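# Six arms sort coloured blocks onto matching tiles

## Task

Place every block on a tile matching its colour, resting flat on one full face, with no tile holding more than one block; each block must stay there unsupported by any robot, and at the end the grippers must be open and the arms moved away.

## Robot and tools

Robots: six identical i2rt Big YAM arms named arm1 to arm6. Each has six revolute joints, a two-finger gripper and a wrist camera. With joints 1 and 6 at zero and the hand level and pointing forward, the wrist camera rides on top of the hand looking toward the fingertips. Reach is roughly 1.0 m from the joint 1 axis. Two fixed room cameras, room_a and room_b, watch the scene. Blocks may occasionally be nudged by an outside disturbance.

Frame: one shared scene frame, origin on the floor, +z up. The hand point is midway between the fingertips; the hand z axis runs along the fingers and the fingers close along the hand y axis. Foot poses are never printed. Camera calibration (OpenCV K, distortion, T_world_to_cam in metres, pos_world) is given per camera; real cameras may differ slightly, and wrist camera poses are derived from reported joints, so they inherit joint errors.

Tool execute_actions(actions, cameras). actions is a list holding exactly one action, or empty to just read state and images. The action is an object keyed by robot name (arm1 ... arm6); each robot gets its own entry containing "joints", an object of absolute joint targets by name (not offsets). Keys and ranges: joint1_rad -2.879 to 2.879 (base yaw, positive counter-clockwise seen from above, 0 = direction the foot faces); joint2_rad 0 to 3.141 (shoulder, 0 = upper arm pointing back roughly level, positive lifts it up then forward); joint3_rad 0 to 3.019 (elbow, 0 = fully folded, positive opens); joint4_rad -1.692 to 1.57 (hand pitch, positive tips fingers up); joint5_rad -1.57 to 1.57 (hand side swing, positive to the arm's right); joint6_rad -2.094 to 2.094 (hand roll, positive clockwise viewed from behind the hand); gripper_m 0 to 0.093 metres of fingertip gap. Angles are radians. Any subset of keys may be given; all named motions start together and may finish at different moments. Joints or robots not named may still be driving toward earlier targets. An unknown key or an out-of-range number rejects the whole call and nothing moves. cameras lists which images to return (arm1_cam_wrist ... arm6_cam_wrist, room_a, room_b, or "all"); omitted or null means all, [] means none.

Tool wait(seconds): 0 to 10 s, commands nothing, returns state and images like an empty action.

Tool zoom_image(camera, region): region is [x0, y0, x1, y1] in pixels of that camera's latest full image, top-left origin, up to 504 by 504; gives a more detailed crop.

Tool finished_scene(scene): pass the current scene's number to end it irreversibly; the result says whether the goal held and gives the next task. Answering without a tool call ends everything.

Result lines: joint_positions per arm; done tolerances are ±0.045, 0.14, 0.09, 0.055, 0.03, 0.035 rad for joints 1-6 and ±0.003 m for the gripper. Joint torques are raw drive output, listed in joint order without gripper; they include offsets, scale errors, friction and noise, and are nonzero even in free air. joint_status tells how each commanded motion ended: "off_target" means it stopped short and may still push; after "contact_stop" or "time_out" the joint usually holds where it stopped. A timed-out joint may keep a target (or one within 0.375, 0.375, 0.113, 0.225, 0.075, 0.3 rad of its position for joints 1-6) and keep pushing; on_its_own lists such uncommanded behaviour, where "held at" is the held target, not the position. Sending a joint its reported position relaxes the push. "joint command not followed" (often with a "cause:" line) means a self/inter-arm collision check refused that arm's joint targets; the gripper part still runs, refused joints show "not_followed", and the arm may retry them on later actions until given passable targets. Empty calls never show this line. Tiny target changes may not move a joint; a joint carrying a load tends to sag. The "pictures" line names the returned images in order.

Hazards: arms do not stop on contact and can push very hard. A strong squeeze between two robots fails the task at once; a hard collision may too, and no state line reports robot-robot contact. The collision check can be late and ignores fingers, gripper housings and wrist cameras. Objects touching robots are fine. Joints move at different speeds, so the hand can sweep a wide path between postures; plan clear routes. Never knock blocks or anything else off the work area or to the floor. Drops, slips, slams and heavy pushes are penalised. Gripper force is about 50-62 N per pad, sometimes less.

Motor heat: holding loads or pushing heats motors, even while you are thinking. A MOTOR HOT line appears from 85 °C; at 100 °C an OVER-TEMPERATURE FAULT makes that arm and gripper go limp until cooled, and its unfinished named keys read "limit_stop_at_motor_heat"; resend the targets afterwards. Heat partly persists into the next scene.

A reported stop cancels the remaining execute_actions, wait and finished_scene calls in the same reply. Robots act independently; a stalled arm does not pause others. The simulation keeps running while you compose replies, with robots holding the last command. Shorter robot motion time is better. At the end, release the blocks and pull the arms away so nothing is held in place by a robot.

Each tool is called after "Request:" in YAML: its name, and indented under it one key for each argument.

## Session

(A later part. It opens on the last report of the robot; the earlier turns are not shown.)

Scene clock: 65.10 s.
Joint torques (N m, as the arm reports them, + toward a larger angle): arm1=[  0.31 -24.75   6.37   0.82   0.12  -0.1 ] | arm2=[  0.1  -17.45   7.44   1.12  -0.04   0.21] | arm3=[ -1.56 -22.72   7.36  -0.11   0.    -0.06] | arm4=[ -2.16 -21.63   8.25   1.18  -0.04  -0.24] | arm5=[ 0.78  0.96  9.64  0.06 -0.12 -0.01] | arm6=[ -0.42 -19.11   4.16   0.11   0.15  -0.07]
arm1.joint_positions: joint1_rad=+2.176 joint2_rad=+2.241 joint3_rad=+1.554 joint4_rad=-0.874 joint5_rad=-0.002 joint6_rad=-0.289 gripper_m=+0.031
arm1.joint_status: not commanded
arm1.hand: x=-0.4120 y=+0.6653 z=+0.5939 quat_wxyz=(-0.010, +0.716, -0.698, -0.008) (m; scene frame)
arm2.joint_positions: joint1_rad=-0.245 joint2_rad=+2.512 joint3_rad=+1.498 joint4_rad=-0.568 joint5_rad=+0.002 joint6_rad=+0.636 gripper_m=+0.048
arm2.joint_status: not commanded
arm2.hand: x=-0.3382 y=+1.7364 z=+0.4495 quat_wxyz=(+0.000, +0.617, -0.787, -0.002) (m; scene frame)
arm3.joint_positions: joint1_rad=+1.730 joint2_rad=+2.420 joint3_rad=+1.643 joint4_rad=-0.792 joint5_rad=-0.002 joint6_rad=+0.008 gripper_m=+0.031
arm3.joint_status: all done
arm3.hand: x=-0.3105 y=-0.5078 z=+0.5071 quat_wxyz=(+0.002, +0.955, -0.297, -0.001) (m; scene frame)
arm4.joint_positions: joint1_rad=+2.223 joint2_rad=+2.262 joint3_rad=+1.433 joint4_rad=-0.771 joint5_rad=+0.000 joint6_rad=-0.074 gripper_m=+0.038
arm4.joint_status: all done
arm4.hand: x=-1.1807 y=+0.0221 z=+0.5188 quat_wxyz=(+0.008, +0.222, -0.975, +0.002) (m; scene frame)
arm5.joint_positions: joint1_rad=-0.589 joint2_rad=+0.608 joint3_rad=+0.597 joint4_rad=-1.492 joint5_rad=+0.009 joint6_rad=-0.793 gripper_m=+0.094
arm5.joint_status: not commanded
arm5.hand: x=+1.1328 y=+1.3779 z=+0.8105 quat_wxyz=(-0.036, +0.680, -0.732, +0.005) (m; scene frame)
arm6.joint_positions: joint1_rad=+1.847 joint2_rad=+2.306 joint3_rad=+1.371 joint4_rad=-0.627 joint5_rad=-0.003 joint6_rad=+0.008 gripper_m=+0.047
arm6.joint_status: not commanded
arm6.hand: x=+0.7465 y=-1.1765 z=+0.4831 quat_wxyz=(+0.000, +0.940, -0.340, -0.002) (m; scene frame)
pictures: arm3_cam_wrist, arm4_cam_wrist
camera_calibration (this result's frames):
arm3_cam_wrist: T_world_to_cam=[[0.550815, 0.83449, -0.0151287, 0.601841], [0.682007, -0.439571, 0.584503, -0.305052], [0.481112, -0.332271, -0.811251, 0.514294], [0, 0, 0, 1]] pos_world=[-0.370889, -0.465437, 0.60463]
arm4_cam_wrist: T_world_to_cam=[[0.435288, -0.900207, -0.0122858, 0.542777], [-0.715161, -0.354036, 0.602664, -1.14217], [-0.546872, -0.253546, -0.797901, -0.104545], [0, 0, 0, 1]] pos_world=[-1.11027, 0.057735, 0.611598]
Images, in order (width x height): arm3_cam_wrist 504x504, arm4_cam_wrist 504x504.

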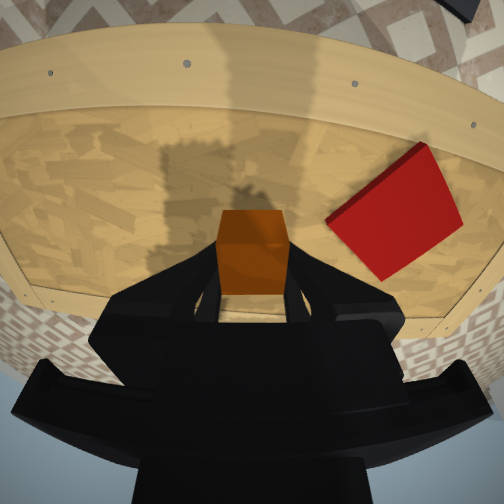

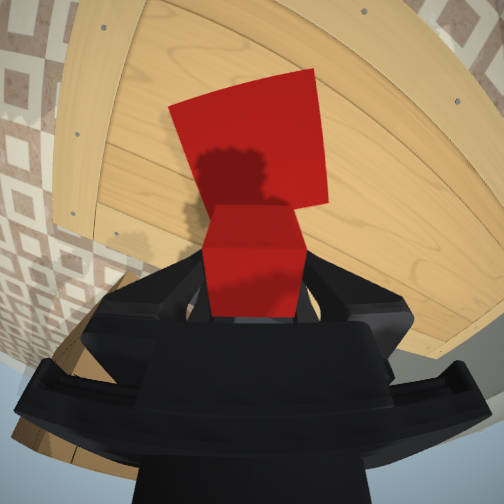

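Request:
execute_actions:
  actions:
    - {"arm1":{"joints":{"joint1_rad":2.14,"joint2_rad":2.57,"joint3_rad":1.675,"joint4_rad":-0.622}},"arm2":{"joints":{"joint2_rad":2.58,"joint4_rad":-0.5}},"arm3":{"joints":{"joint1_rad":1.765,"joint2_rad":2.575,"joint3_rad":1.71,"joint4_rad":-0.665}},"arm4":{"joints":{"joint2_rad":2.49,"joint3_rad":1.6,"joint4_rad":-0.64,"joint6_rad":-0.3}},"arm6":{"joints":{"joint1_rad":1.825,"joint2_rad":2.475,"joint3_rad":1.595,"joint4_rad":-0.668}}}
  cameras: ["arm1_cam_wrist","arm2_cam_wrist","arm3_cam_wrist","arm4_cam_wrist","arm6_cam_wrist"]

Scene clock: 74.27 s.
Joint torques (N m, as the arm reports them, + toward a larger angle): arm1=[  0.42 -28.73   6.41   1.36   0.12  -0.09] | arm2=[ -0.14 -15.27   6.98   1.09  -0.03   0.2 ] | arm3=[ -0.09 -22.77   7.31   0.22  -0.01  -0.06] | arm4=[ -2.08 -23.95   6.83   0.93  -0.07  -0.24] | arm5=[ 0.74  0.99  9.67  0.06 -0.13  0.  ] | arm6=[ -0.13 -20.86   6.79  -0.03   0.14  -0.06]
arm1.joint_positions: joint1_rad=+2.146 joint2_rad=+2.585 joint3_rad=+1.659 joint4_rad=-0.639 joint5_rad=-0.002 joint6_rad=-0.289 gripper_m=+0.031
arm1.joint_status: all done
arm1.hand: x=-0.3933 y=+0.6648 z=+0.4188 quat_wxyz=(-0.008, +0.705, -0.709, -0.007) (m; scene frame)
arm2.joint_positions: joint1_rad=-0.245 joint2_rad=+2.573 joint3_rad=+1.498 joint4_rad=-0.510 joint5_rad=+0.002 joint6_rad=+0.636 gripper_m=+0.048
arm2.joint_status: all done
arm2.hand: x=-0.3342 y=+1.7265 z=+0.4164 quat_wxyz=(+0.001, +0.617, -0.787, -0.001) (m; scene frame)
arm3.joint_positions: joint1_rad=+1.760 joint2_rad=+2.597 joint3_rad=+1.694 joint4_rad=-0.676 joint5_rad=-0.001 joint6_rad=+0.007 gripper_m=+0.031
arm3.joint_status: all done
arm3.hand: x=-0.3140 y=-0.5280 z=+0.4142 quat_wxyz=(+0.003, +0.959, -0.282, +0.003) (m; scene frame)
arm4.joint_positions: joint1_rad=+2.223 joint2_rad=+2.514 joint3_rad=+1.583 joint4_rad=-0.643 joint5_rad=+0.000 joint6_rad=-0.293 gripper_m=+0.038
arm4.joint_status: all done
arm4.hand: x=-1.1527 y=+0.0330 z=+0.4132 quat_wxyz=(-0.005, +0.327, -0.945, +0.000) (m; scene frame)
arm5.joint_positions: joint1_rad=-0.589 joint2_rad=+0.608 joint3_rad=+0.597 joint4_rad=-1.492 joint5_rad=+0.009 joint6_rad=-0.793 gripper_m=+0.094
arm5.joint_status: not commanded
arm5.hand: x=+1.1328 y=+1.3779 z=+0.8105 quat_wxyz=(-0.036, +0.680, -0.732, +0.005) (m; scene frame)
arm6.joint_positions: joint1_rad=+1.831 joint2_rad=+2.478 joint3_rad=+1.560 joint4_rad=-0.663 joint5_rad=-0.003 joint6_rad=+0.008 gripper_m=+0.047
arm6.joint_status: all done
arm6.hand: x=+0.7248 y=-1.1464 z=+0.4313 quat_wxyz=(+0.003, +0.937, -0.348, +0.007) (m; scene frame)
pictures: arm1_cam_wrist, arm2_cam_wrist, arm3_cam_wrist, arm4_cam_wrist, arm6_cam_wrist
camera_calibration (this result's frames):
arm1_cam_wrist: T_world_to_cam=[[0.999851, 0.00246874, -0.0171114, 0.398797], [0.0116614, -0.827001, 0.562079, 0.324431], [-0.0127635, -0.562195, -0.826906, 0.839112], [0, 0, 0, 1]] pos_world=[-0.39181, 0.739064, 0.518336]
arm2_cam_wrist: T_world_to_cam=[[0.969763, -0.244046, -0.000577464, 0.744262], [-0.198409, -0.78979, 0.580402, 1.0626], [-0.142101, -0.562738, -0.81433, 1.39238], [0, 0, 0, 1]] pos_world=[-0.313071, 1.80441, 0.517549]
arm3_cam_wrist: T_world_to_cam=[[0.525188, 0.850857, -0.0148442, 0.619813], [0.690308, -0.415759, 0.592131, -0.245235], [0.497647, -0.321227, -0.805705, 0.442689], [0, 0, 0, 1]] pos_world=[-0.376534, -0.487127, 0.511089]
arm4_cam_wrist: T_world_to_cam=[[0.620391, -0.784247, -0.00848078, 0.747072], [-0.634141, -0.507951, 0.582968, -0.948007], [-0.461499, -0.35629, -0.812451, -0.0629324], [0, 0, 0, 1]] pos_world=[-1.09369, 0.0819264, 0.507864]
arm6_cam_wrist: T_world_to_cam=[[0.651151, 0.758918, 0.00684186, 0.392969], [0.596947, -0.517705, 0.612891, -1.28825], [0.468676, -0.395, -0.790138, -0.333828], [0, 0, 0, 1]] pos_world=[0.669592, -1.09703, 0.523098]
Images, in order (width x height): arm1_cam_wrist 504x504, arm2_cam_wrist 504x504, arm3_cam_wrist 504x504, arm4_cam_wrist 504x504, arm6_cam_wrist 504x504.

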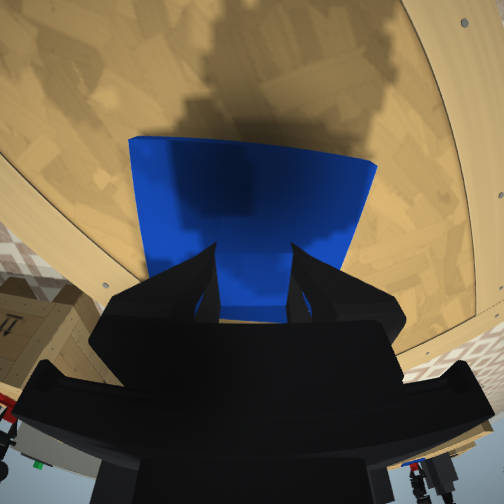

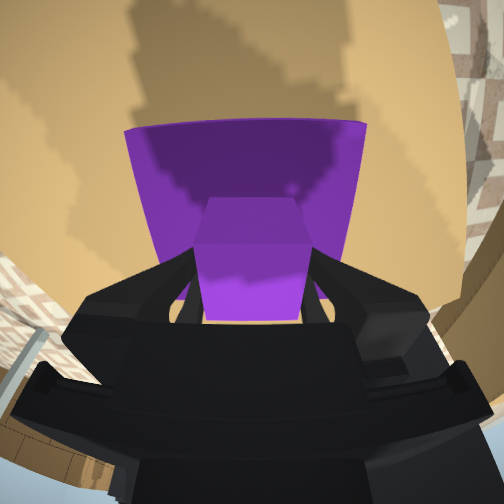

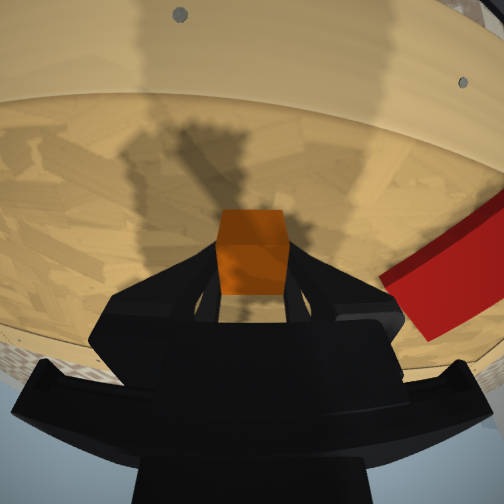

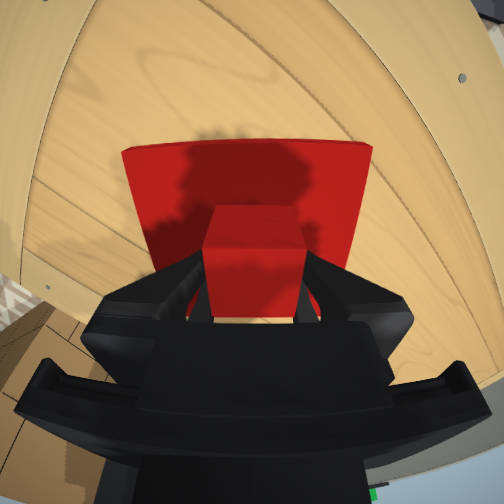

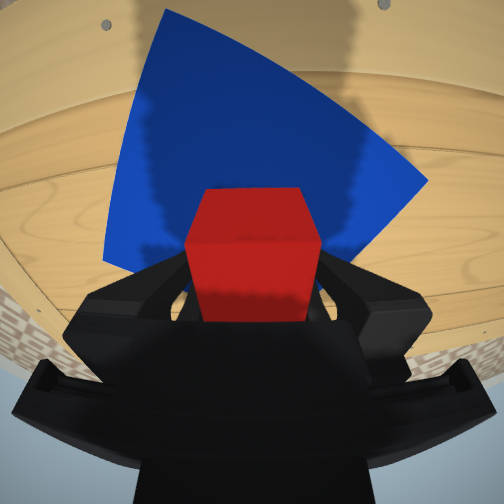

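Request:
execute_actions:
  actions:
    - {"arm1":{"joints":{"joint2_rad":2.64}},"arm2":{"joints":{"joint2_rad":2.61}},"arm3":{"joints":{"joint2_rad":2.63}},"arm4":{"joints":{"joint2_rad":2.55}},"arm6":{"joints":{"joint2_rad":2.51,"joint4_rad":-0.64}}}
  cameras: []

Scene clock: 76.50 s.
Joint torques (N m, as the arm reports them, + toward a larger angle): arm1=[  0.63 -24.41   6.09   1.29   0.12  -0.08] | arm2=[ -0.01 -13.2    6.99   1.07  -0.03   0.21] | arm3=[ -0.32 -19.18   7.17   0.16  -0.02  -0.06] | arm4=[ -2.12 -20.72   6.69   0.94  -0.07  -0.24] | arm5=[ 0.79  0.85  9.68  0.12 -0.13  0.  ] | arm6=[  0.09 -18.29   6.57   0.51   0.09  -0.07]
arm1.joint_positions: joint1_rad=+2.146 joint2_rad=+2.614 joint3_rad=+1.659 joint4_rad=-0.639 joint5_rad=-0.002 joint6_rad=-0.289 gripper_m=+0.031
arm1.joint_status: all done
arm1.hand: x=-0.3968 y=+0.6535 z=+0.4018 quat_wxyz=(+0.005, +0.705, -0.709, +0.000) (m; scene frame)
arm2.joint_positions: joint1_rad=-0.245 joint2_rad=+2.573 joint3_rad=+1.498 joint4_rad=-0.510 joint5_rad=+0.002 joint6_rad=+0.636 gripper_m=+0.048
arm2.joint_status: all done
arm2.hand: x=-0.3341 y=+1.7262 z=+0.4160 quat_wxyz=(+0.001, +0.617, -0.787, +0.000) (m; scene frame)
arm3.joint_positions: joint1_rad=+1.760 joint2_rad=+2.600 joint3_rad=+1.694 joint4_rad=-0.675 joint5_rad=-0.001 joint6_rad=+0.007 gripper_m=+0.031
arm3.joint_status: all done
arm3.hand: x=-0.3131 y=-0.5286 z=+0.4122 quat_wxyz=(+0.004, +0.959, -0.282, +0.004) (m; scene frame)
arm4.joint_positions: joint1_rad=+2.223 joint2_rad=+2.530 joint3_rad=+1.584 joint4_rad=-0.643 joint5_rad=+0.001 joint6_rad=-0.294 gripper_m=+0.038
arm4.joint_status: all done
arm4.hand: x=-1.1576 y=+0.0310 z=+0.4041 quat_wxyz=(+0.003, +0.328, -0.945, +0.001) (m; scene frame)
arm5.joint_positions: joint1_rad=-0.589 joint2_rad=+0.608 joint3_rad=+0.597 joint4_rad=-1.492 joint5_rad=+0.009 joint6_rad=-0.793 gripper_m=+0.094
arm5.joint_status: not commanded
arm5.hand: x=+1.1328 y=+1.3779 z=+0.8105 quat_wxyz=(-0.036, +0.680, -0.732, +0.005) (m; scene frame)
arm6.joint_positions: joint1_rad=+1.831 joint2_rad=+2.483 joint3_rad=+1.561 joint4_rad=-0.650 joint5_rad=-0.002 joint6_rad=+0.008 gripper_m=+0.047
arm6.joint_status: all done
arm6.hand: x=+0.7234 y=-1.1450 z=+0.4286 quat_wxyz=(+0.001, +0.937, -0.348, +0.003) (m; scene frame)
pictures: none
No camera images: the call's "cameras" was empty. Leave "cameras" out to get every camera's image.

Request:
execute_actions:
  actions:
    - {"arm1":{"joints":{"joint2_rad":2.625,"gripper_m":0.093}},"arm2":{"joints":{"joint2_rad":2.575,"gripper_m":0.093}},"arm3":{"joints":{"joint2_rad":2.6,"gripper_m":0.093}},"arm4":{"joints":{"joint2_rad":2.535,"gripper_m":0.093}},"arm6":{"joints":{"joint2_rad":2.485,"gripper_m":0.093}}}
  cameras: []

Request:
execute_actions:
  actions:
    - {"arm1":{"joints":{"joint2_rad":2.3,"joint4_rad":-0.93}},"arm2":{"joints":{"joint2_rad":2.2,"joint4_rad":-0.87}},"arm3":{"joints":{"joint2_rad":2.3,"joint4_rad":-0.97}},"arm4":{"joints":{"joint2_rad":1.93,"joint4_rad":-1.22}},"arm6":{"joints":{"joint2_rad":2.15,"joint4_rad":-0.98}}}
  cameras: ["arm1_cam_wrist","arm2_cam_wrist","arm4_cam_wrist"]

Request:
execute_actions:
  actions:
    - {"arm1":{"joints":{"joint1_rad":-0.31,"joint2_rad":2.55,"joint3_rad":1.89,"joint4_rad":-0.87,"joint6_rad":-0.62}},"arm2":{"joints":{"joint1_rad":0.7,"joint2_rad":1.2,"joint3_rad":1.2,"joint4_rad":-1.57,"joint6_rad":0}},"arm3":{"joints":{"joint1_rad":-1.35,"joint2_rad":2.45,"joint3_rad":1.76,"joint4_rad":-0.84,"joint6_rad":0.17}},"arm4":{"joints":{"joint1_rad":0.435,"joint6_rad":0}},"arm6":{"joints":{"joint1_rad":0.2,"joint2_rad":0.8,"joint3_rad":0.8,"joint4_rad":-1.5}}}
  cameras: ["arm1_cam_wrist","arm3_cam_wrist","arm4_cam_wrist"]

Scene clock: 87.37 s.
Joint torques (N m, as the arm reports them, + toward a larger angle): arm1=[  0.74 -25.73   6.08   1.3    0.13  -0.09] | arm2=[ -0.03 -15.98   6.9    1.06  -0.03   0.19] | arm3=[ -0.09 -21.03   7.14   0.13  -0.02  -0.06] | arm4=[ -2.02 -21.61   6.64   0.88  -0.07  -0.25] | arm5=[ 0.8   0.87  9.68  0.11 -0.12  0.  ] | arm6=[ -0.49 -20.69   6.73   0.55   0.1   -0.08]
arm1.joint_positions: joint1_rad=+2.146 joint2_rad=+2.614 joint3_rad=+1.659 joint4_rad=-0.639 joint5_rad=-0.002 joint6_rad=-0.289 gripper_m=+0.093
arm1.joint_status: all done
arm1.hand: x=-0.3968 y=+0.6535 z=+0.4018 quat_wxyz=(+0.005, +0.705, -0.709, +0.000) (m; scene frame)
arm2.joint_positions: joint1_rad=-0.245 joint2_rad=+2.573 joint3_rad=+1.498 joint4_rad=-0.510 joint5_rad=+0.002 joint6_rad=+0.636 gripper_m=+0.093
arm2.joint_status: all done
arm2.hand: x=-0.3341 y=+1.7262 z=+0.4160 quat_wxyz=(+0.001, +0.616, -0.788, +0.000) (m; scene frame)
arm3.joint_positions: joint1_rad=+1.760 joint2_rad=+2.601 joint3_rad=+1.694 joint4_rad=-0.675 joint5_rad=-0.001 joint6_rad=+0.007 gripper_m=+0.093
arm3.joint_status: all done
arm3.hand: x=-0.3130 y=-0.5287 z=+0.4120 quat_wxyz=(+0.004, +0.959, -0.282, +0.005) (m; scene frame)
arm4.joint_positions: joint1_rad=+2.223 joint2_rad=+2.530 joint3_rad=+1.584 joint4_rad=-0.643 joint5_rad=+0.000 joint6_rad=-0.294 gripper_m=+0.093
arm4.joint_status: all done
arm4.hand: x=-1.1575 y=+0.0311 z=+0.4043 quat_wxyz=(+0.003, +0.328, -0.945, +0.001) (m; scene frame)
arm5.joint_positions: joint1_rad=-0.589 joint2_rad=+0.608 joint3_rad=+0.597 joint4_rad=-1.492 joint5_rad=+0.009 joint6_rad=-0.793 gripper_m=+0.094
arm5.joint_status: not commanded
arm5.hand: x=+1.1328 y=+1.3779 z=+0.8105 quat_wxyz=(-0.036, +0.680, -0.732, +0.005) (m; scene frame)
arm6.joint_positions: joint1_rad=+1.831 joint2_rad=+2.483 joint3_rad=+1.561 joint4_rad=-0.650 joint5_rad=-0.002 joint6_rad=+0.008 gripper_m=+0.093
arm6.joint_status: all done
arm6.hand: x=+0.7234 y=-1.1450 z=+0.4286 quat_wxyz=(+0.001, +0.937, -0.348, +0.003) (m; scene frame)
pictures: none
No camera images: the call's "cameras" was empty. Leave "cameras" out to get every camera's image.

Scene clock: 89.00 s.
Joint torques (N m, as the arm reports them, + toward a larger angle): arm1=[  0.67 -24.39   7.47   0.17   0.11  -0.1 ] | arm2=[  0.06 -14.26   8.95   0.43  -0.03   0.2 ] | arm3=[ -0.31 -21.35   8.75  -0.64  -0.02  -0.06] | arm4=[ -2.02 -20.49   9.21   0.48  -0.06  -0.23] | arm5=[ 0.7   0.9   9.69  0.08 -0.13 -0.01] | arm6=[  0.05 -18.7    6.95   0.03   0.1   -0.06]
arm1.joint_positions: joint1_rad=+2.146 joint2_rad=+2.274 joint3_rad=+1.669 joint4_rad=-0.914 joint5_rad=-0.002 joint6_rad=-0.289 gripper_m=+0.093
arm1.joint_status: all done
arm1.hand: x=-0.3833 y=+0.6959 z=+0.6100 quat_wxyz=(-0.028, +0.705, -0.709, -0.018) (m; scene frame)
arm2.joint_positions: joint1_rad=-0.245 joint2_rad=+2.183 joint3_rad=+1.508 joint4_rad=-0.859 joint5_rad=+0.002 joint6_rad=+0.636 gripper_m=+0.093
arm2.joint_status: all done
arm2.hand: x=-0.3500 y=+1.7664 z=+0.6386 quat_wxyz=(-0.006, +0.616, -0.787, -0.025) (m; scene frame)
arm3.joint_positions: joint1_rad=+1.760 joint2_rad=+2.297 joint3_rad=+1.700 joint4_rad=-0.958 joint5_rad=-0.001 joint6_rad=+0.007 gripper_m=+0.093
arm3.joint_status: all done
arm3.hand: x=-0.3376 y=-0.5123 z=+0.5991 quat_wxyz=(+0.000, +0.959, -0.282, -0.008) (m; scene frame)
arm4.joint_positions: joint1_rad=+2.223 joint2_rad=+1.942 joint3_rad=+1.590 joint4_rad=-1.210 joint5_rad=+0.000 joint6_rad=-0.294 gripper_m=+0.093
arm4.joint_status: all done
arm4.hand: x=-1.1682 y=+0.0272 z=+0.7485 quat_wxyz=(-0.010, +0.328, -0.945, +0.000) (m; scene frame)
arm5.joint_positions: joint1_rad=-0.589 joint2_rad=+0.608 joint3_rad=+0.597 joint4_rad=-1.492 joint5_rad=+0.009 joint6_rad=-0.793 gripper_m=+0.094
arm5.joint_status: not commanded
arm5.hand: x=+1.1328 y=+1.3779 z=+0.8105 quat_wxyz=(-0.036, +0.680, -0.732, +0.005) (m; scene frame)
arm6.joint_positions: joint1_rad=+1.831 joint2_rad=+2.138 joint3_rad=+1.586 joint4_rad=-0.972 joint5_rad=-0.002 joint6_rad=+0.008 gripper_m=+0.093
arm6.joint_status: all done
arm6.hand: x=+0.7027 y=-1.1280 z=+0.6374 quat_wxyz=(-0.007, +0.937, -0.348, -0.019) (m; scene frame)
pictures: arm1_cam_wrist, arm2_cam_wrist, arm4_cam_wrist
camera_calibration (this result's frames):
arm1_cam_wrist: T_world_to_cam=[[0.99999, 0.00279555, -0.00348134, 0.383516], [0.00420668, -0.851209, 0.52481, 0.279251], [-0.00149622, -0.524819, -0.851212, 1.00795], [0, 0, 0, 1]] pos_world=[-0.383178, 0.765619, 0.712759]
arm2_cam_wrist: T_world_to_cam=[[0.969235, -0.244216, -0.0306794, 0.788787], [-0.188252, -0.81582, 0.546808, 1.03303], [-0.158568, -0.52421, -0.836696, 1.53395], [0, 0, 0, 1]] pos_world=[-0.326814, 1.83951, 0.742784]
arm4_cam_wrist: T_world_to_cam=[[0.621666, -0.783266, -0.00512226, 0.753936], [-0.639525, -0.511335, 0.574059, -1.15581], [-0.45226, -0.353597, -0.818798, 0.215681], [0, 0, 0, 1]] pos_world=[-1.11032, 0.0757892, 0.843966]
Images, in order (width x height): arm1_cam_wrist 504x504, arm2_cam_wrist 504x504, arm4_cam_wrist 504x504.

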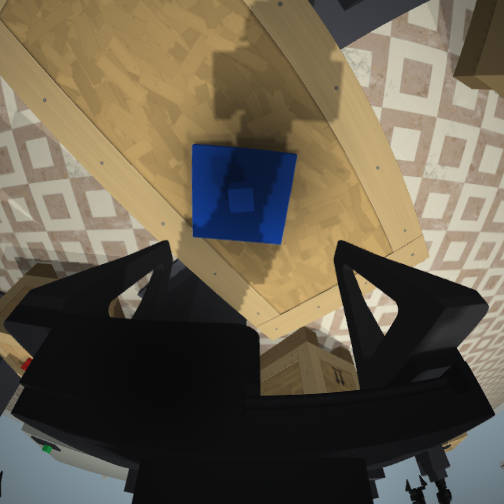

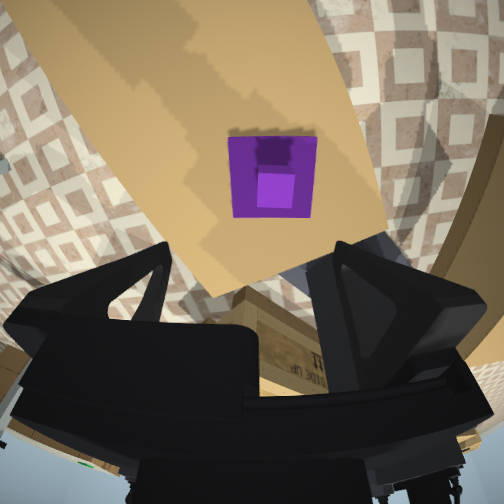

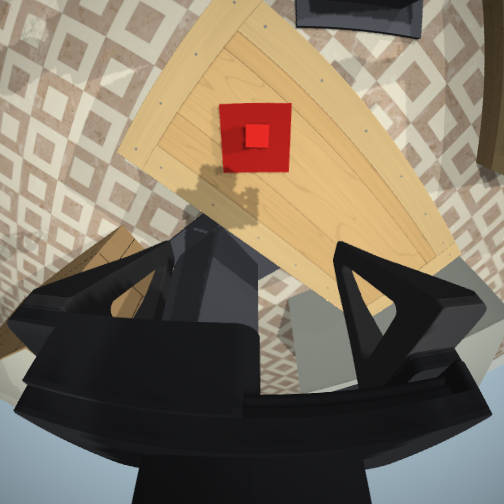

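Scene clock: 91.80 s.
Joint torques (N m, as the arm reports them, + toward a larger angle): arm1=[  1.24 -28.58   6.46   0.77  -0.07  -0.11] | arm2=[ 1.17 -3.65  9.53  0.41  0.07 -0.12] | arm3=[ -0.07 -23.2    7.22  -0.21  -0.04   0.11] | arm4=[ -0.9  -20.66   9.11   0.51  -0.02  -0.11] | arm5=[ 0.73  0.98  9.67  0.08 -0.13  0.  ] | arm6=[ 0.17 -1.12  6.82  0.15 -0.04 -0.09]
arm1.joint_positions: joint1_rad=-0.313 joint2_rad=+2.543 joint3_rad=+1.893 joint4_rad=-0.871 joint5_rad=+0.002 joint6_rad=-0.607 gripper_m=+0.093
arm1.joint_status: all done
arm1.hand: x=-0.3104 y=-0.5583 z=+0.4903 quat_wxyz=(-0.014, -0.284, -0.959, +0.013) (m; scene frame)
arm2.joint_positions: joint1_rad=+0.690 joint2_rad=+1.189 joint3_rad=+1.208 joint4_rad=-1.560 joint5_rad=-0.003 joint6_rad=+0.014 gripper_m=+0.093
arm2.joint_status: all done
arm2.hand: x=-0.4398 y=+1.2854 z=+0.9851 quat_wxyz=(-0.006, +0.992, -0.128, -0.020) (m; scene frame)
arm3.joint_positions: joint1_rad=-1.359 joint2_rad=+2.468 joint3_rad=+1.759 joint4_rad=-0.839 joint5_rad=+0.000 joint6_rad=+0.162 gripper_m=+0.093
arm3.joint_status: all done
arm3.hand: x=+0.7667 y=-1.1966 z=+0.5099 quat_wxyz=(-0.011, -0.345, -0.938, +0.004) (m; scene frame)
arm4.joint_positions: joint1_rad=+0.426 joint2_rad=+1.942 joint3_rad=+1.590 joint4_rad=-1.210 joint5_rad=+0.000 joint6_rad=-0.006 gripper_m=+0.093
arm4.joint_status: all done
arm4.hand: x=-1.6254 y=-0.7619 z=+0.7400 quat_wxyz=(-0.006, -0.651, -0.759, -0.003) (m; scene frame)
arm5.joint_positions: joint1_rad=-0.589 joint2_rad=+0.608 joint3_rad=+0.597 joint4_rad=-1.492 joint5_rad=+0.009 joint6_rad=-0.793 gripper_m=+0.094
arm5.joint_status: not commanded
arm5.hand: x=+1.1328 y=+1.3779 z=+0.8105 quat_wxyz=(-0.036, +0.680, -0.732, +0.005) (m; scene frame)
arm6.joint_positions: joint1_rad=+0.205 joint2_rad=+0.795 joint3_rad=+0.811 joint4_rad=-1.493 joint5_rad=+0.002 joint6_rad=+0.008 gripper_m=+0.093
arm6.joint_status: all done
arm6.hand: x=+1.3189 y=-1.3756 z=+0.8836 quat_wxyz=(-0.046, +0.391, -0.919, -0.016) (m; scene frame)
pictures: arm1_cam_wrist, arm3_cam_wrist, arm4_cam_wrist
camera_calibration (this result's frames):
arm1_cam_wrist: T_world_to_cam=[[-0.537473, -0.843279, -0.00163289, -0.636798], [-0.703819, 0.447518, 0.551694, -0.233651], [-0.464502, 0.29767, -0.834045, 0.55494], [0, 0, 0, 1]] pos_world=[-0.248939, -0.597625, 0.590709]
arm3_cam_wrist: T_world_to_cam=[[-0.632554, -0.774456, -0.0096613, -0.437378], [-0.641236, 0.516666, 0.567338, 0.823388], [-0.434387, 0.365067, -0.823428, 1.31207], [0, 0, 0, 1]] pos_world=[0.821268, -1.24314, 0.609032]
arm4_cam_wrist: T_world_to_cam=[[-0.987496, -0.155742, -0.0244017, -1.70309], [-0.140472, 0.799081, 0.584583, -0.0450676], [-0.0715452, 0.580702, -0.810967, 1.04785], [0, 0, 0, 1]] pos_world=[-1.61316, -0.837717, 0.834556]
Images, in order (width x height): arm1_cam_wrist 504x504, arm3_cam_wrist 504x504, arm4_cam_wrist 504x504.

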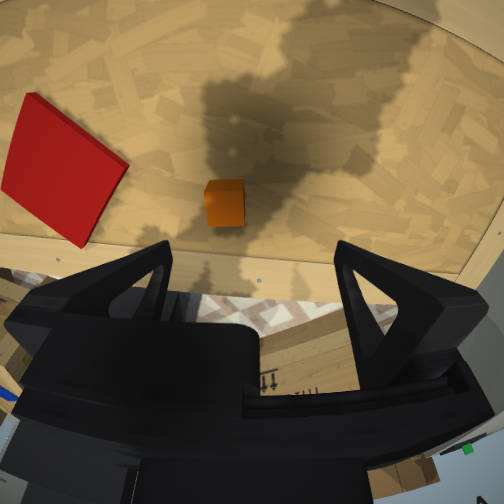

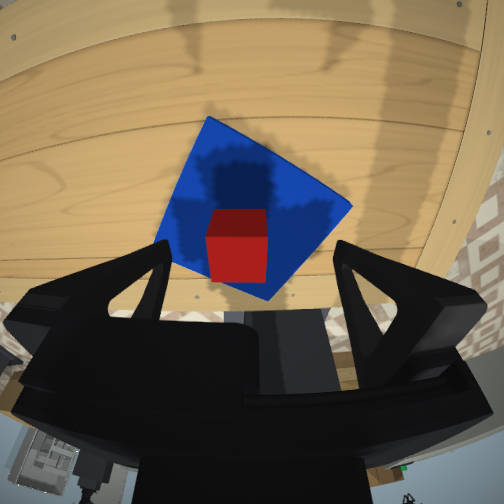

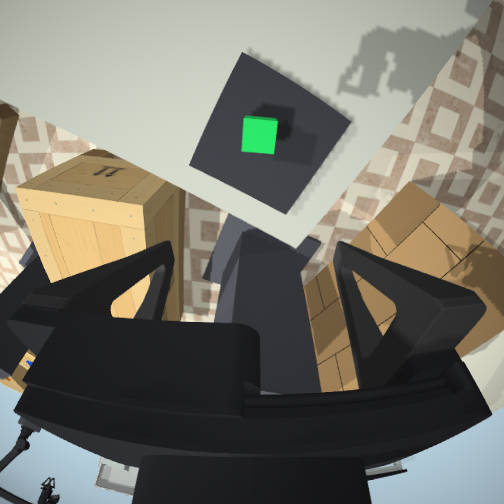

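Request:
execute_actions:
  actions:
    - {"arm1":{"joints":{"joint1_rad":-0.277,"joint2_rad":2.705,"joint3_rad":1.96,"joint4_rad":-0.775}},"arm3":{"joints":{"joint1_rad":-1.322,"joint2_rad":2.545,"joint3_rad":1.66,"joint4_rad":-0.672}},"arm4":{"joints":{"joint1_rad":0.405,"joint2_rad":2.165,"joint3_rad":1.645,"joint4_rad":-1.02,"joint6_rad":0.1}}}
  cameras: ["arm1_cam_wrist","arm3_cam_wrist","arm4_cam_wrist"]

Scene clock: 97.07 s.
Joint torques (N m, as the arm reports them, + toward a larger angle): arm1=[  1.39 -28.88   7.5    1.28  -0.06  -0.1 ] | arm2=[ 1.22 -3.65  9.52  0.42  0.07 -0.11] | arm3=[ -0.5  -22.08   6.54   0.26  -0.05   0.11] | arm4=[ -2.13 -22.7    9.27   1.2   -0.02  -0.11] | arm5=[ 0.74  1.06  9.68  0.08 -0.13  0.  ] | arm6=[-0.02 -0.84  6.85  0.19 -0.07 -0.06]
arm1.joint_positions: joint1_rad=-0.282 joint2_rad=+2.702 joint3_rad=+1.939 joint4_rad=-0.789 joint5_rad=+0.002 joint6_rad=-0.608 gripper_m=+0.093
arm1.joint_status: all done
arm1.hand: x=-0.2966 y=-0.5346 z=+0.4000 quat_wxyz=(-0.004, -0.268, -0.963, +0.000) (m; scene frame)
arm2.joint_positions: joint1_rad=+0.690 joint2_rad=+1.189 joint3_rad=+1.208 joint4_rad=-1.560 joint5_rad=-0.003 joint6_rad=+0.014 gripper_m=+0.093
arm2.joint_status: not commanded
arm2.hand: x=-0.4398 y=+1.2854 z=+0.9851 quat_wxyz=(-0.006, +0.992, -0.128, -0.020) (m; scene frame)
arm3.joint_positions: joint1_rad=-1.326 joint2_rad=+2.562 joint3_rad=+1.649 joint4_rad=-0.686 joint5_rad=+0.000 joint6_rad=+0.162 gripper_m=+0.093
arm3.joint_status: all done
arm3.hand: x=+0.7312 y=-1.1522 z=+0.4238 quat_wxyz=(+0.014, -0.330, -0.944, -0.001) (m; scene frame)
arm4.joint_positions: joint1_rad=+0.413 joint2_rad=+2.176 joint3_rad=+1.624 joint4_rad=-1.032 joint5_rad=+0.000 joint6_rad=+0.093 gripper_m=+0.093
arm4.joint_status: all done
arm4.hand: x=-1.6270 y=-0.7943 z=+0.6156 quat_wxyz=(+0.002, -0.692, -0.722, -0.010) (m; scene frame)
arm5.joint_positions: joint1_rad=-0.589 joint2_rad=+0.608 joint3_rad=+0.597 joint4_rad=-1.492 joint5_rad=+0.009 joint6_rad=-0.793 gripper_m=+0.094
arm5.joint_status: not commanded
arm5.hand: x=+1.1328 y=+1.3779 z=+0.8105 quat_wxyz=(-0.036, +0.680, -0.732, +0.005) (m; scene frame)
arm6.joint_positions: joint1_rad=+0.205 joint2_rad=+0.795 joint3_rad=+0.811 joint4_rad=-1.493 joint5_rad=+0.002 joint6_rad=+0.008 gripper_m=+0.093
arm6.joint_status: not commanded
arm6.hand: x=+1.3189 y=-1.3756 z=+0.8836 quat_wxyz=(-0.046, +0.391, -0.919, -0.016) (m; scene frame)
pictures: arm1_cam_wrist, arm3_cam_wrist, arm4_cam_wrist
camera_calibration (this result's frames):
arm1_cam_wrist: T_world_to_cam=[[-0.510451, -0.859677, -0.019877, -0.603046], [-0.710813, 0.408826, 0.572369, -0.215757], [-0.483926, 0.306295, -0.819755, 0.472116], [0, 0, 0, 1]] pos_world=[-0.232719, -0.574825, 0.498526]
arm3_cam_wrist: T_world_to_cam=[[-0.606917, -0.794761, -0.00253453, -0.471416], [-0.632057, 0.480731, 0.607784, 0.761336], [-0.481824, 0.370477, -0.794098, 1.23799], [0, 0, 0, 1]] pos_world=[0.791593, -1.19931, 0.519166]
arm4_cam_wrist: T_world_to_cam=[[-0.998735, -0.044736, -0.0229737, -1.64383], [-0.0495366, 0.79633, 0.60283, 0.187936], [-0.00867357, 0.603205, -0.797539, 1.07754], [0, 0, 0, 1]] pos_world=[-1.62309, -0.873176, 0.708324]
Images, in order (width x height): arm1_cam_wrist 504x504, arm3_cam_wrist 504x504, arm4_cam_wrist 504x504.

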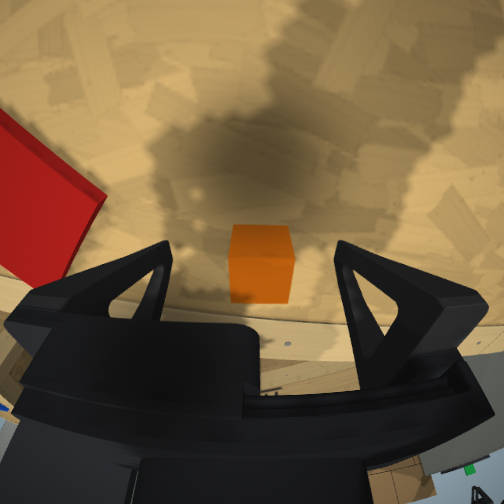

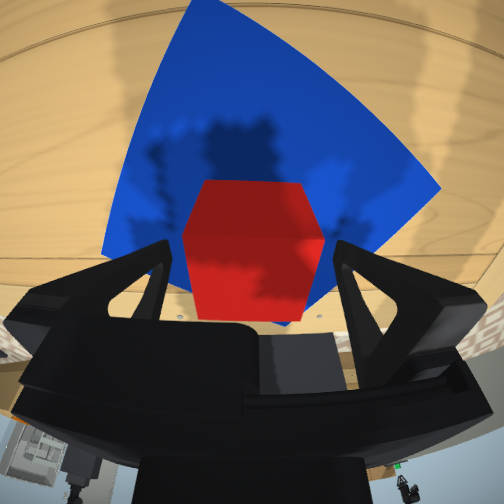

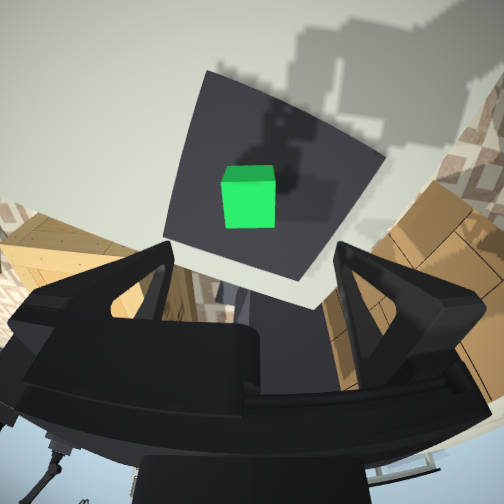

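Request:
execute_actions:
  actions:
    - {"arm1":{"joints":{"joint1_rad":-0.303,"joint2_rad":2.74}},"arm3":{"joints":{"gripper_m":0.03}},"arm4":{"joints":{"joint2_rad":2.28,"joint3_rad":1.615,"joint4_rad":-0.875}}}
  cameras: ["arm1_cam_wrist","arm4_cam_wrist"]

Scene clock: 100.70 s.
Joint torques (N m, as the arm reports them, + toward a larger angle): arm1=[  0.9  -25.76   7.52   1.2   -0.05  -0.12] | arm2=[ 1.09 -3.64  9.5   0.43  0.07 -0.12] | arm3=[ -0.52 -22.19   6.53   0.29  -0.05   0.1 ] | arm4=[ -2.22 -23.42   7.89   1.17  -0.01  -0.1 ] | arm5=[ 0.72  0.94  9.67  0.13 -0.13  0.  ] | arm6=[-0.1  -1.14  6.86  0.19 -0.06 -0.06]
arm1.joint_positions: joint1_rad=-0.292 joint2_rad=+2.702 joint3_rad=+1.939 joint4_rad=-0.789 joint5_rad=+0.002 joint6_rad=-0.608 gripper_m=+0.093
arm1.joint_status: all done
arm1.hand: x=-0.3030 y=-0.5374 z=+0.3999 quat_wxyz=(-0.004, -0.273, -0.962, +0.000) (m; scene frame)
arm2.joint_positions: joint1_rad=+0.690 joint2_rad=+1.189 joint3_rad=+1.208 joint4_rad=-1.560 joint5_rad=-0.003 joint6_rad=+0.014 gripper_m=+0.093
arm2.joint_status: not commanded
arm2.hand: x=-0.4398 y=+1.2854 z=+0.9851 quat_wxyz=(-0.006, +0.992, -0.128, -0.020) (m; scene frame)
arm3.joint_positions: joint1_rad=-1.326 joint2_rad=+2.562 joint3_rad=+1.649 joint4_rad=-0.686 joint5_rad=+0.000 joint6_rad=+0.162 gripper_m=+0.047
arm3.joint_status: gripper_m off_target (ended at +0.047, target +0.030)
arm3.hand: x=+0.7312 y=-1.1522 z=+0.4238 quat_wxyz=(+0.014, -0.330, -0.944, -0.001) (m; scene frame)
arm4.joint_positions: joint1_rad=+0.413 joint2_rad=+2.297 joint3_rad=+1.602 joint4_rad=-0.887 joint5_rad=+0.000 joint6_rad=+0.093 gripper_m=+0.093
arm4.joint_status: all done
arm4.hand: x=-1.6262 y=-0.7935 z=+0.5365 quat_wxyz=(+0.002, -0.692, -0.722, -0.009) (m; scene frame)
arm5.joint_positions: joint1_rad=-0.589 joint2_rad=+0.608 joint3_rad=+0.597 joint4_rad=-1.492 joint5_rad=+0.009 joint6_rad=-0.793 gripper_m=+0.094
arm5.joint_status: not commanded
arm5.hand: x=+1.1328 y=+1.3779 z=+0.8105 quat_wxyz=(-0.036, +0.680, -0.732, +0.005) (m; scene frame)
arm6.joint_positions: joint1_rad=+0.205 joint2_rad=+0.795 joint3_rad=+0.811 joint4_rad=-1.493 joint5_rad=+0.002 joint6_rad=+0.008 gripper_m=+0.093
arm6.joint_status: not commanded
arm6.hand: x=+1.3189 y=-1.3756 z=+0.8836 quat_wxyz=(-0.046, +0.391, -0.919, -0.016) (m; scene frame)
pictures: arm1_cam_wrist, arm4_cam_wrist
camera_calibration (this result's frames):
arm1_cam_wrist: T_world_to_cam=[[-0.51928, -0.854374, -0.0198124, -0.608541], [-0.706478, 0.416115, 0.572482, -0.213922], [-0.48087, 0.311276, -0.819678, 0.473424], [0, 0, 0, 1]] pos_world=[-0.239479, -0.578271, 0.498465]
arm4_cam_wrist: T_world_to_cam=[[-0.99873, -0.0447563, -0.0231459, -1.64466], [-0.0496727, 0.797469, 0.601311, 0.236465], [-0.00845433, 0.601697, -0.79868, 1.01378], [0, 0, 0, 1]] pos_world=[-1.62226, -0.872171, 0.629428]
Images, in order (width x height): arm1_cam_wrist 504x504, arm4_cam_wrist 504x504.

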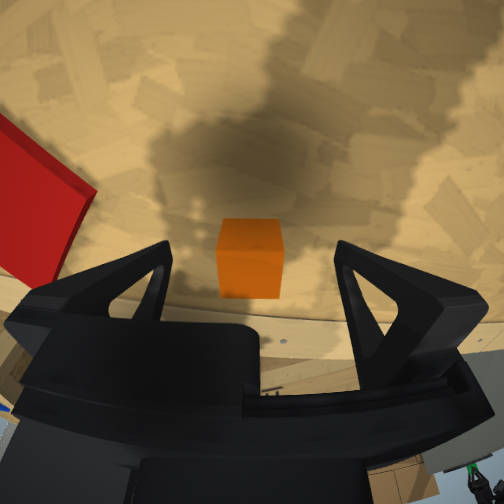

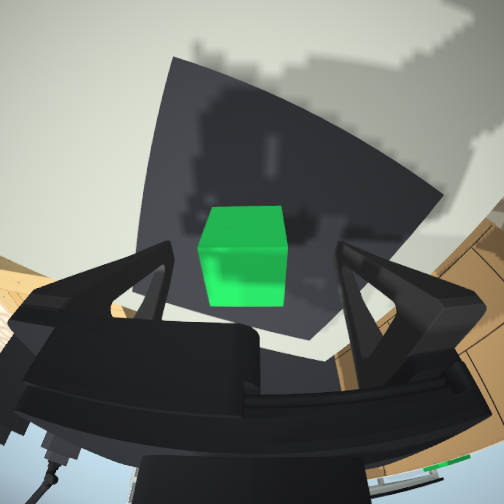

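Request:
execute_actions:
  actions:
    - {"arm1":{"joints":{"joint2_rad":2.755,"gripper_m":0.02}},"arm3":{"joints":{"joint2_rad":2.3,"joint4_rad":-0.93}},"arm4":{"joints":{"gripper_m":0.025}}}
  cameras: []

Request:
execute_actions:
  actions:
    - {"arm1":{"joints":{"joint2_rad":2.4,"joint3_rad":1.8,"joint4_rad":-0.97}},"arm3":{"joints":{"joint1_rad":-0.3}},"arm4":{"joints":{"joint2_rad":1.8,"joint3_rad":1.5,"joint4_rad":-1.27}}}
  cameras: ["arm1_cam_wrist"]

Request:
execute_actions:
  actions:
    - {"arm1":{"joints":{"joint1_rad":2.45}},"arm3":{"joints":{"joint1_rad":0.4,"joint6_rad":0.65}},"arm4":{"joints":{"joint1_rad":-1.43,"joint2_rad":1.78,"joint3_rad":1.3,"joint4_rad":-1.09,"joint6_rad":0}}}
  cameras: ["arm1_cam_wrist","arm4_cam_wrist"]

Request:
execute_actions:
  actions:
    - {"arm1":{"joints":{"joint2_rad":2.66,"joint3_rad":1.91,"joint4_rad":-0.775}},"arm3":{"joints":{"joint1_rad":1.48,"joint2_rad":2.46,"joint3_rad":1.65,"joint4_rad":-0.73}},"arm4":{"joints":{"joint2_rad":1.835,"joint3_rad":1.235,"joint4_rad":-0.95}}}
  cameras: ["arm1_cam_wrist","arm3_cam_wrist","arm4_cam_wrist"]

Scene clock: 107.97 s.
Joint torques (N m, as the arm reports them, + toward a larger angle): arm1=[  0.53 -25.37   7.41   1.11  -0.03  -0.1 ] | arm2=[ 1.2  -3.63  9.58  0.41  0.06 -0.12] | arm3=[ -0.54 -21.21   9.07  -0.78  -0.05   0.1 ] | arm4=[ -2.31 -23.38   7.88   1.2    0.03  -0.11] | arm5=[ 0.9   0.92  9.64  0.1  -0.13 -0.01] | arm6=[ 0.22 -1.12  6.86  0.2  -0.04 -0.1 ]
arm1.joint_positions: joint1_rad=-0.292 joint2_rad=+2.715 joint3_rad=+1.939 joint4_rad=-0.788 joint5_rad=+0.001 joint6_rad=-0.609 gripper_m=+0.031
arm1.joint_status: gripper_m off_target (ended at +0.031, target +0.020); the others done
arm1.hand: x=-0.3050 y=-0.5325 z=+0.3913 quat_wxyz=(+0.000, -0.273, -0.962, -0.004) (m; scene frame)
arm2.joint_positions: joint1_rad=+0.690 joint2_rad=+1.189 joint3_rad=+1.208 joint4_rad=-1.560 joint5_rad=-0.003 joint6_rad=+0.014 gripper_m=+0.093
arm2.joint_status: not commanded
arm2.hand: x=-0.4398 y=+1.2854 z=+0.9851 quat_wxyz=(-0.006, +0.992, -0.128, -0.020) (m; scene frame)
arm3.joint_positions: joint1_rad=-1.326 joint2_rad=+2.302 joint3_rad=+1.643 joint4_rad=-0.918 joint5_rad=+0.000 joint6_rad=+0.162 gripper_m=+0.047
arm3.joint_status: all done
arm3.hand: x=+0.7516 y=-1.1630 z=+0.5779 quat_wxyz=(+0.004, -0.330, -0.944, +0.001) (m; scene frame)
arm4.joint_positions: joint1_rad=+0.413 joint2_rad=+2.297 joint3_rad=+1.602 joint4_rad=-0.887 joint5_rad=+0.000 joint6_rad=+0.093 gripper_m=+0.038
arm4.joint_status: gripper_m off_target (ended at +0.038, target +0.025)
arm4.hand: x=-1.6261 y=-0.7935 z=+0.5365 quat_wxyz=(+0.001, -0.692, -0.722, -0.009) (m; scene frame)
arm5.joint_positions: joint1_rad=-0.589 joint2_rad=+0.608 joint3_rad=+0.597 joint4_rad=-1.492 joint5_rad=+0.009 joint6_rad=-0.793 gripper_m=+0.094
arm5.joint_status: not commanded
arm5.hand: x=+1.1328 y=+1.3779 z=+0.8105 quat_wxyz=(-0.036, +0.680, -0.732, +0.005) (m; scene frame)
arm6.joint_positions: joint1_rad=+0.205 joint2_rad=+0.795 joint3_rad=+0.811 joint4_rad=-1.493 joint5_rad=+0.002 joint6_rad=+0.008 gripper_m=+0.093
arm6.joint_status: not commanded
arm6.hand: x=+1.3189 y=-1.3756 z=+0.8836 quat_wxyz=(-0.046, +0.391, -0.919, -0.016) (m; scene frame)
pictures: none
No camera images: the call's "cameras" was empty. Leave "cameras" out to get every camera's image.

Scene clock: 109.73 s.
Joint torques (N m, as the arm reports them, + toward a larger angle): arm1=[  0.33 -25.6    7.57   0.13  -0.04  -0.09] | arm2=[ 1.25 -3.75  9.53  0.43  0.07 -0.14] | arm3=[ -0.99 -20.64   8.92  -0.79   0.1    0.1 ] | arm4=[ -2.3  -18.66   9.69   0.43   0.    -0.11] | arm5=[ 0.76  0.89  9.66  0.04 -0.13  0.  ] | arm6=[-0.05 -1.08  6.79  0.09 -0.07 -0.09]
arm1.joint_positions: joint1_rad=-0.292 joint2_rad=+2.372 joint3_rad=+1.790 joint4_rad=-0.956 joint5_rad=+0.001 joint6_rad=-0.609 gripper_m=+0.031
arm1.joint_status: all done
arm1.hand: x=-0.3055 y=-0.5345 z=+0.5688 quat_wxyz=(-0.009, -0.273, -0.962, +0.006) (m; scene frame)
arm2.joint_positions: joint1_rad=+0.690 joint2_rad=+1.189 joint3_rad=+1.208 joint4_rad=-1.560 joint5_rad=-0.003 joint6_rad=+0.014 gripper_m=+0.093
arm2.joint_status: not commanded
arm2.hand: x=-0.4398 y=+1.2854 z=+0.9851 quat_wxyz=(-0.006, +0.992, -0.128, -0.020) (m; scene frame)
arm3.joint_positions: joint1_rad=-0.296 joint2_rad=+2.302 joint3_rad=+1.643 joint4_rad=-0.918 joint5_rad=-0.003 joint6_rad=+0.163 gripper_m=+0.047
arm3.joint_status: all done
arm3.hand: x=+0.7485 y=-0.5463 z=+0.5763 quat_wxyz=(+0.005, +0.178, -0.984, +0.001) (m; scene frame)
arm4.joint_positions: joint1_rad=+0.413 joint2_rad=+1.813 joint3_rad=+1.483 joint4_rad=-1.260 joint5_rad=+0.000 joint6_rad=+0.093 gripper_m=+0.038
arm4.joint_status: all done
arm4.hand: x=-1.6396 y=-0.7157 z=+0.7709 quat_wxyz=(+0.005, -0.692, -0.722, -0.012) (m; scene frame)
arm5.joint_positions: joint1_rad=-0.589 joint2_rad=+0.608 joint3_rad=+0.597 joint4_rad=-1.492 joint5_rad=+0.009 joint6_rad=-0.793 gripper_m=+0.094
arm5.joint_status: not commanded
arm5.hand: x=+1.1328 y=+1.3779 z=+0.8105 quat_wxyz=(-0.036, +0.680, -0.732, +0.005) (m; scene frame)
arm6.joint_positions: joint1_rad=+0.205 joint2_rad=+0.795 joint3_rad=+0.811 joint4_rad=-1.493 joint5_rad=+0.002 joint6_rad=+0.008 gripper_m=+0.093
arm6.joint_status: not commanded
arm6.hand: x=+1.3189 y=-1.3756 z=+0.8836 quat_wxyz=(-0.046, +0.391, -0.919, -0.016) (m; scene frame)
pictures: arm1_cam_wrist
camera_calibration (this result's frames):
arm1_cam_wrist: T_world_to_cam=[[-0.51829, -0.855121, -0.0119547, -0.608552], [-0.710299, 0.422644, 0.562891, -0.305855], [-0.476288, 0.300233, -0.826445, 0.60907], [0, 0, 0, 1]] pos_world=[-0.242563, -0.57398, 0.668251]
Images, in order (width x height): arm1_cam_wrist 504x504.

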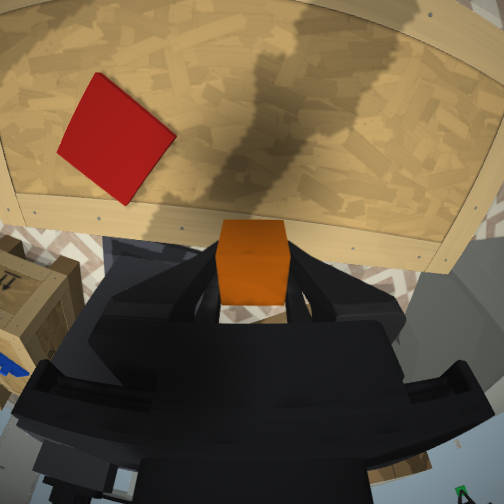

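Scene clock: 112.40 s.
Joint torques (N m, as the arm reports them, + toward a larger angle): arm1=[  0.74 -25.38   7.83   0.18   0.09  -0.09] | arm2=[ 1.16 -3.66  9.5   0.4   0.07 -0.13] | arm3=[ -0.28 -20.93   8.99  -0.79   0.1    0.14] | arm4=[ -1.24 -17.86   8.27   0.77  -0.01  -0.26] | arm5=[ 0.76  0.92  9.66  0.11 -0.12 -0.01] | arm6=[ 0.12 -1.26  6.85  0.14 -0.05 -0.09]
arm1.joint_positions: joint1_rad=+2.456 joint2_rad=+2.372 joint3_rad=+1.790 joint4_rad=-0.956 joint5_rad=-0.002 joint6_rad=-0.609 gripper_m=+0.031
arm1.joint_status: all done
arm1.hand: x=-0.5813 y=+0.7466 z=+0.5872 quat_wxyz=(-0.021, +0.890, -0.455, -0.011) (m; scene frame)
arm2.joint_positions: joint1_rad=+0.690 joint2_rad=+1.189 joint3_rad=+1.208 joint4_rad=-1.560 joint5_rad=-0.003 joint6_rad=+0.014 gripper_m=+0.093
arm2.joint_status: not commanded
arm2.hand: x=-0.4398 y=+1.2854 z=+0.9851 quat_wxyz=(-0.006, +0.992, -0.128, -0.020) (m; scene frame)
arm3.joint_positions: joint1_rad=+0.394 joint2_rad=+2.302 joint3_rad=+1.643 joint4_rad=-0.918 joint5_rad=-0.003 joint6_rad=+0.639 gripper_m=+0.047
arm3.joint_status: all done
arm3.hand: x=+0.4266 y=-0.2720 z=+0.5763 quat_wxyz=(+0.004, +0.282, -0.960, +0.003) (m; scene frame)
arm4.joint_positions: joint1_rad=-1.438 joint2_rad=+1.793 joint3_rad=+1.293 joint4_rad=-1.091 joint5_rad=+0.000 joint6_rad=+0.007 gripper_m=+0.038
arm4.joint_status: all done
arm4.hand: x=-2.2070 y=-0.1121 z=+0.7102 quat_wxyz=(+0.002, -0.997, +0.076, -0.016) (m; scene frame)
arm5.joint_positions: joint1_rad=-0.589 joint2_rad=+0.608 joint3_rad=+0.597 joint4_rad=-1.492 joint5_rad=+0.009 joint6_rad=-0.793 gripper_m=+0.094
arm5.joint_status: not commanded
arm5.hand: x=+1.1328 y=+1.3779 z=+0.8105 quat_wxyz=(-0.036, +0.680, -0.732, +0.005) (m; scene frame)
arm6.joint_positions: joint1_rad=+0.205 joint2_rad=+0.795 joint3_rad=+0.811 joint4_rad=-1.493 joint5_rad=+0.002 joint6_rad=+0.008 gripper_m=+0.093
arm6.joint_status: not commanded
arm6.hand: x=+1.3189 y=-1.3756 z=+0.8836 quat_wxyz=(-0.046, +0.391, -0.919, -0.016) (m; scene frame)
pictures: arm1_cam_wrist, arm4_cam_wrist
camera_calibration (this result's frames):
arm1_cam_wrist: T_world_to_cam=[[0.806266, 0.591489, 0.00874747, 0.0220249], [0.491273, -0.677751, 0.547087, 0.475784], [0.329524, -0.4368, -0.83703, 1.13318], [0, 0, 0, 1]] pos_world=[-0.624909, 0.80441, 0.68802]
arm4_cam_wrist: T_world_to_cam=[[0.149865, 0.988685, -0.00652472, 0.448754], [0.78023, -0.114209, 0.614977, 1.27943], [0.607274, -0.0972542, -0.788518, 2.01089], [0, 0, 0, 1]] pos_world=[-2.28667, -0.101986, 0.80173]
Images, in order (width x height): arm1_cam_wrist 504x504, arm4_cam_wrist 504x504.

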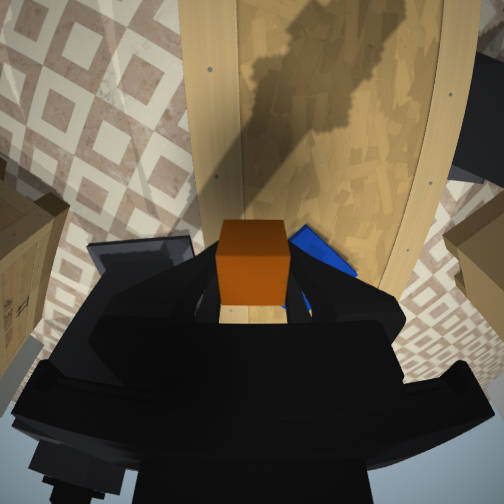

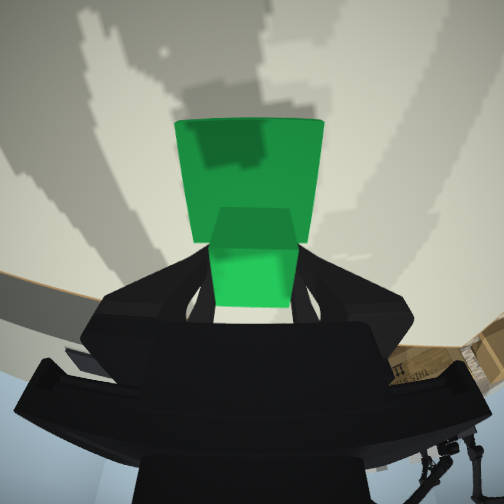

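Scene clock: 114.17 s.
Joint torques (N m, as the arm reports them, + toward a larger angle): arm1=[  0.6  -30.52   7.48   1.27   0.09  -0.09] | arm2=[ 1.24 -3.6   9.56  0.41  0.07 -0.13] | arm3=[ -1.34 -22.76   6.63  -0.14   0.12   0.11] | arm4=[ -1.39 -18.19   7.93   1.15  -0.01  -0.26] | arm5=[ 0.77  0.96  9.68  0.1  -0.13  0.  ] | arm6=[-0.11 -0.88  6.92  0.17 -0.08 -0.08]
arm1.joint_positions: joint1_rad=+2.456 joint2_rad=+2.673 joint3_rad=+1.891 joint4_rad=-0.792 joint5_rad=-0.002 joint6_rad=-0.609 gripper_m=+0.031
arm1.joint_status: all done
arm1.hand: x=-0.5810 y=+0.7412 z=+0.4235 quat_wxyz=(-0.005, +0.890, -0.455, -0.003) (m; scene frame)
arm2.joint_positions: joint1_rad=+0.690 joint2_rad=+1.189 joint3_rad=+1.208 joint4_rad=-1.560 joint5_rad=-0.003 joint6_rad=+0.014 gripper_m=+0.093
arm2.joint_status: not commanded
arm2.hand: x=-0.4398 y=+1.2854 z=+0.9851 quat_wxyz=(-0.006, +0.992, -0.128, -0.020) (m; scene frame)
arm3.joint_positions: joint1_rad=+1.486 joint2_rad=+2.485 joint3_rad=+1.644 joint4_rad=-0.733 joint5_rad=-0.003 joint6_rad=+0.641 gripper_m=+0.047
arm3.joint_status: all done
arm3.hand: x=-0.2068 y=-0.3982 z=+0.4681 quat_wxyz=(+0.004, +0.738, -0.674, +0.001) (m; scene frame)
arm4.joint_positions: joint1_rad=-1.438 joint2_rad=+1.848 joint3_rad=+1.225 joint4_rad=-0.961 joint5_rad=+0.000 joint6_rad=+0.007 gripper_m=+0.038
arm4.joint_status: all done
arm4.hand: x=-2.2025 y=-0.1125 z=+0.6621 quat_wxyz=(+0.002, -0.997, +0.076, -0.012) (m; scene frame)
arm5.joint_positions: joint1_rad=-0.589 joint2_rad=+0.608 joint3_rad=+0.597 joint4_rad=-1.492 joint5_rad=+0.009 joint6_rad=-0.793 gripper_m=+0.094
arm5.joint_status: not commanded
arm5.hand: x=+1.1328 y=+1.3779 z=+0.8105 quat_wxyz=(-0.036, +0.680, -0.732, +0.005) (m; scene frame)
arm6.joint_positions: joint1_rad=+0.205 joint2_rad=+0.795 joint3_rad=+0.811 joint4_rad=-1.493 joint5_rad=+0.002 joint6_rad=+0.008 gripper_m=+0.093
arm6.joint_status: not commanded
arm6.hand: x=+1.3189 y=-1.3756 z=+0.8836 quat_wxyz=(-0.046, +0.391, -0.919, -0.016) (m; scene frame)
pictures: arm1_cam_wrist, arm3_cam_wrist, arm4_cam_wrist
camera_calibration (this result's frames):
arm1_cam_wrist: T_world_to_cam=[[0.806304, 0.591376, -0.0122203, 0.0353034], [0.490908, -0.657512, 0.571565, 0.535965], [0.329975, -0.466854, -0.820466, 1.00923], [0, 0, 0, 1]] pos_world=[-0.624596, 0.802691, 0.522134]
arm3_cam_wrist: T_world_to_cam=[[0.993875, 0.109663, -0.013678, 0.255061], [0.096517, -0.801046, 0.59077, -0.57279], [0.053829, -0.588472, -0.806724, 0.276668], [0, 0, 0, 1]] pos_world=[-0.213108, -0.323991, 0.565071]
arm4_cam_wrist: T_world_to_cam=[[0.149774, 0.988699, -0.00656385, 0.447979], [0.784855, -0.114852, 0.608943, 1.31954], [0.601307, -0.0963554, -0.793187, 1.96027], [0, 0, 0, 1]] pos_world=[-2.28147, -0.102483, 0.754279]
Images, in order (width x height): arm1_cam_wrist 504x504, arm3_cam_wrist 504x504, arm4_cam_wrist 504x504.

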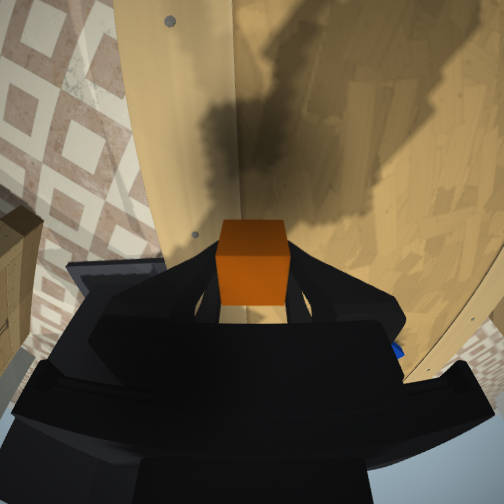

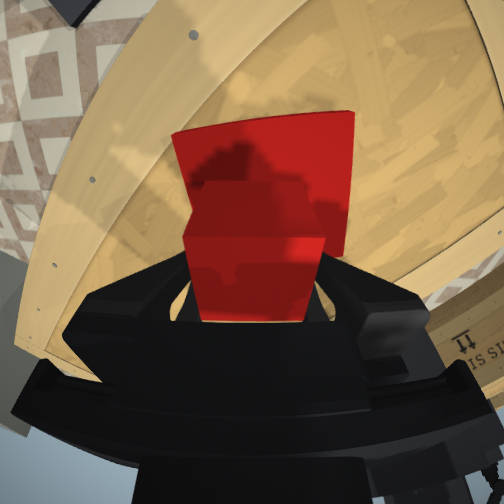

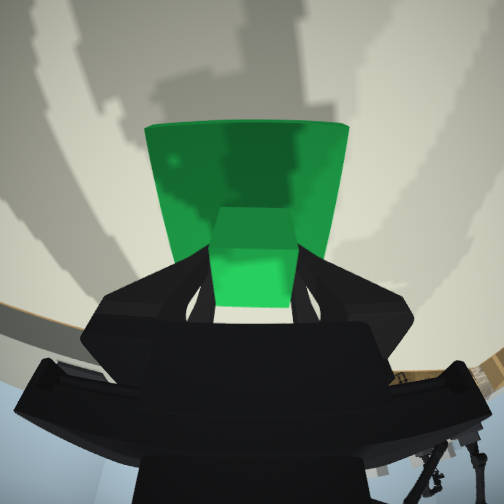

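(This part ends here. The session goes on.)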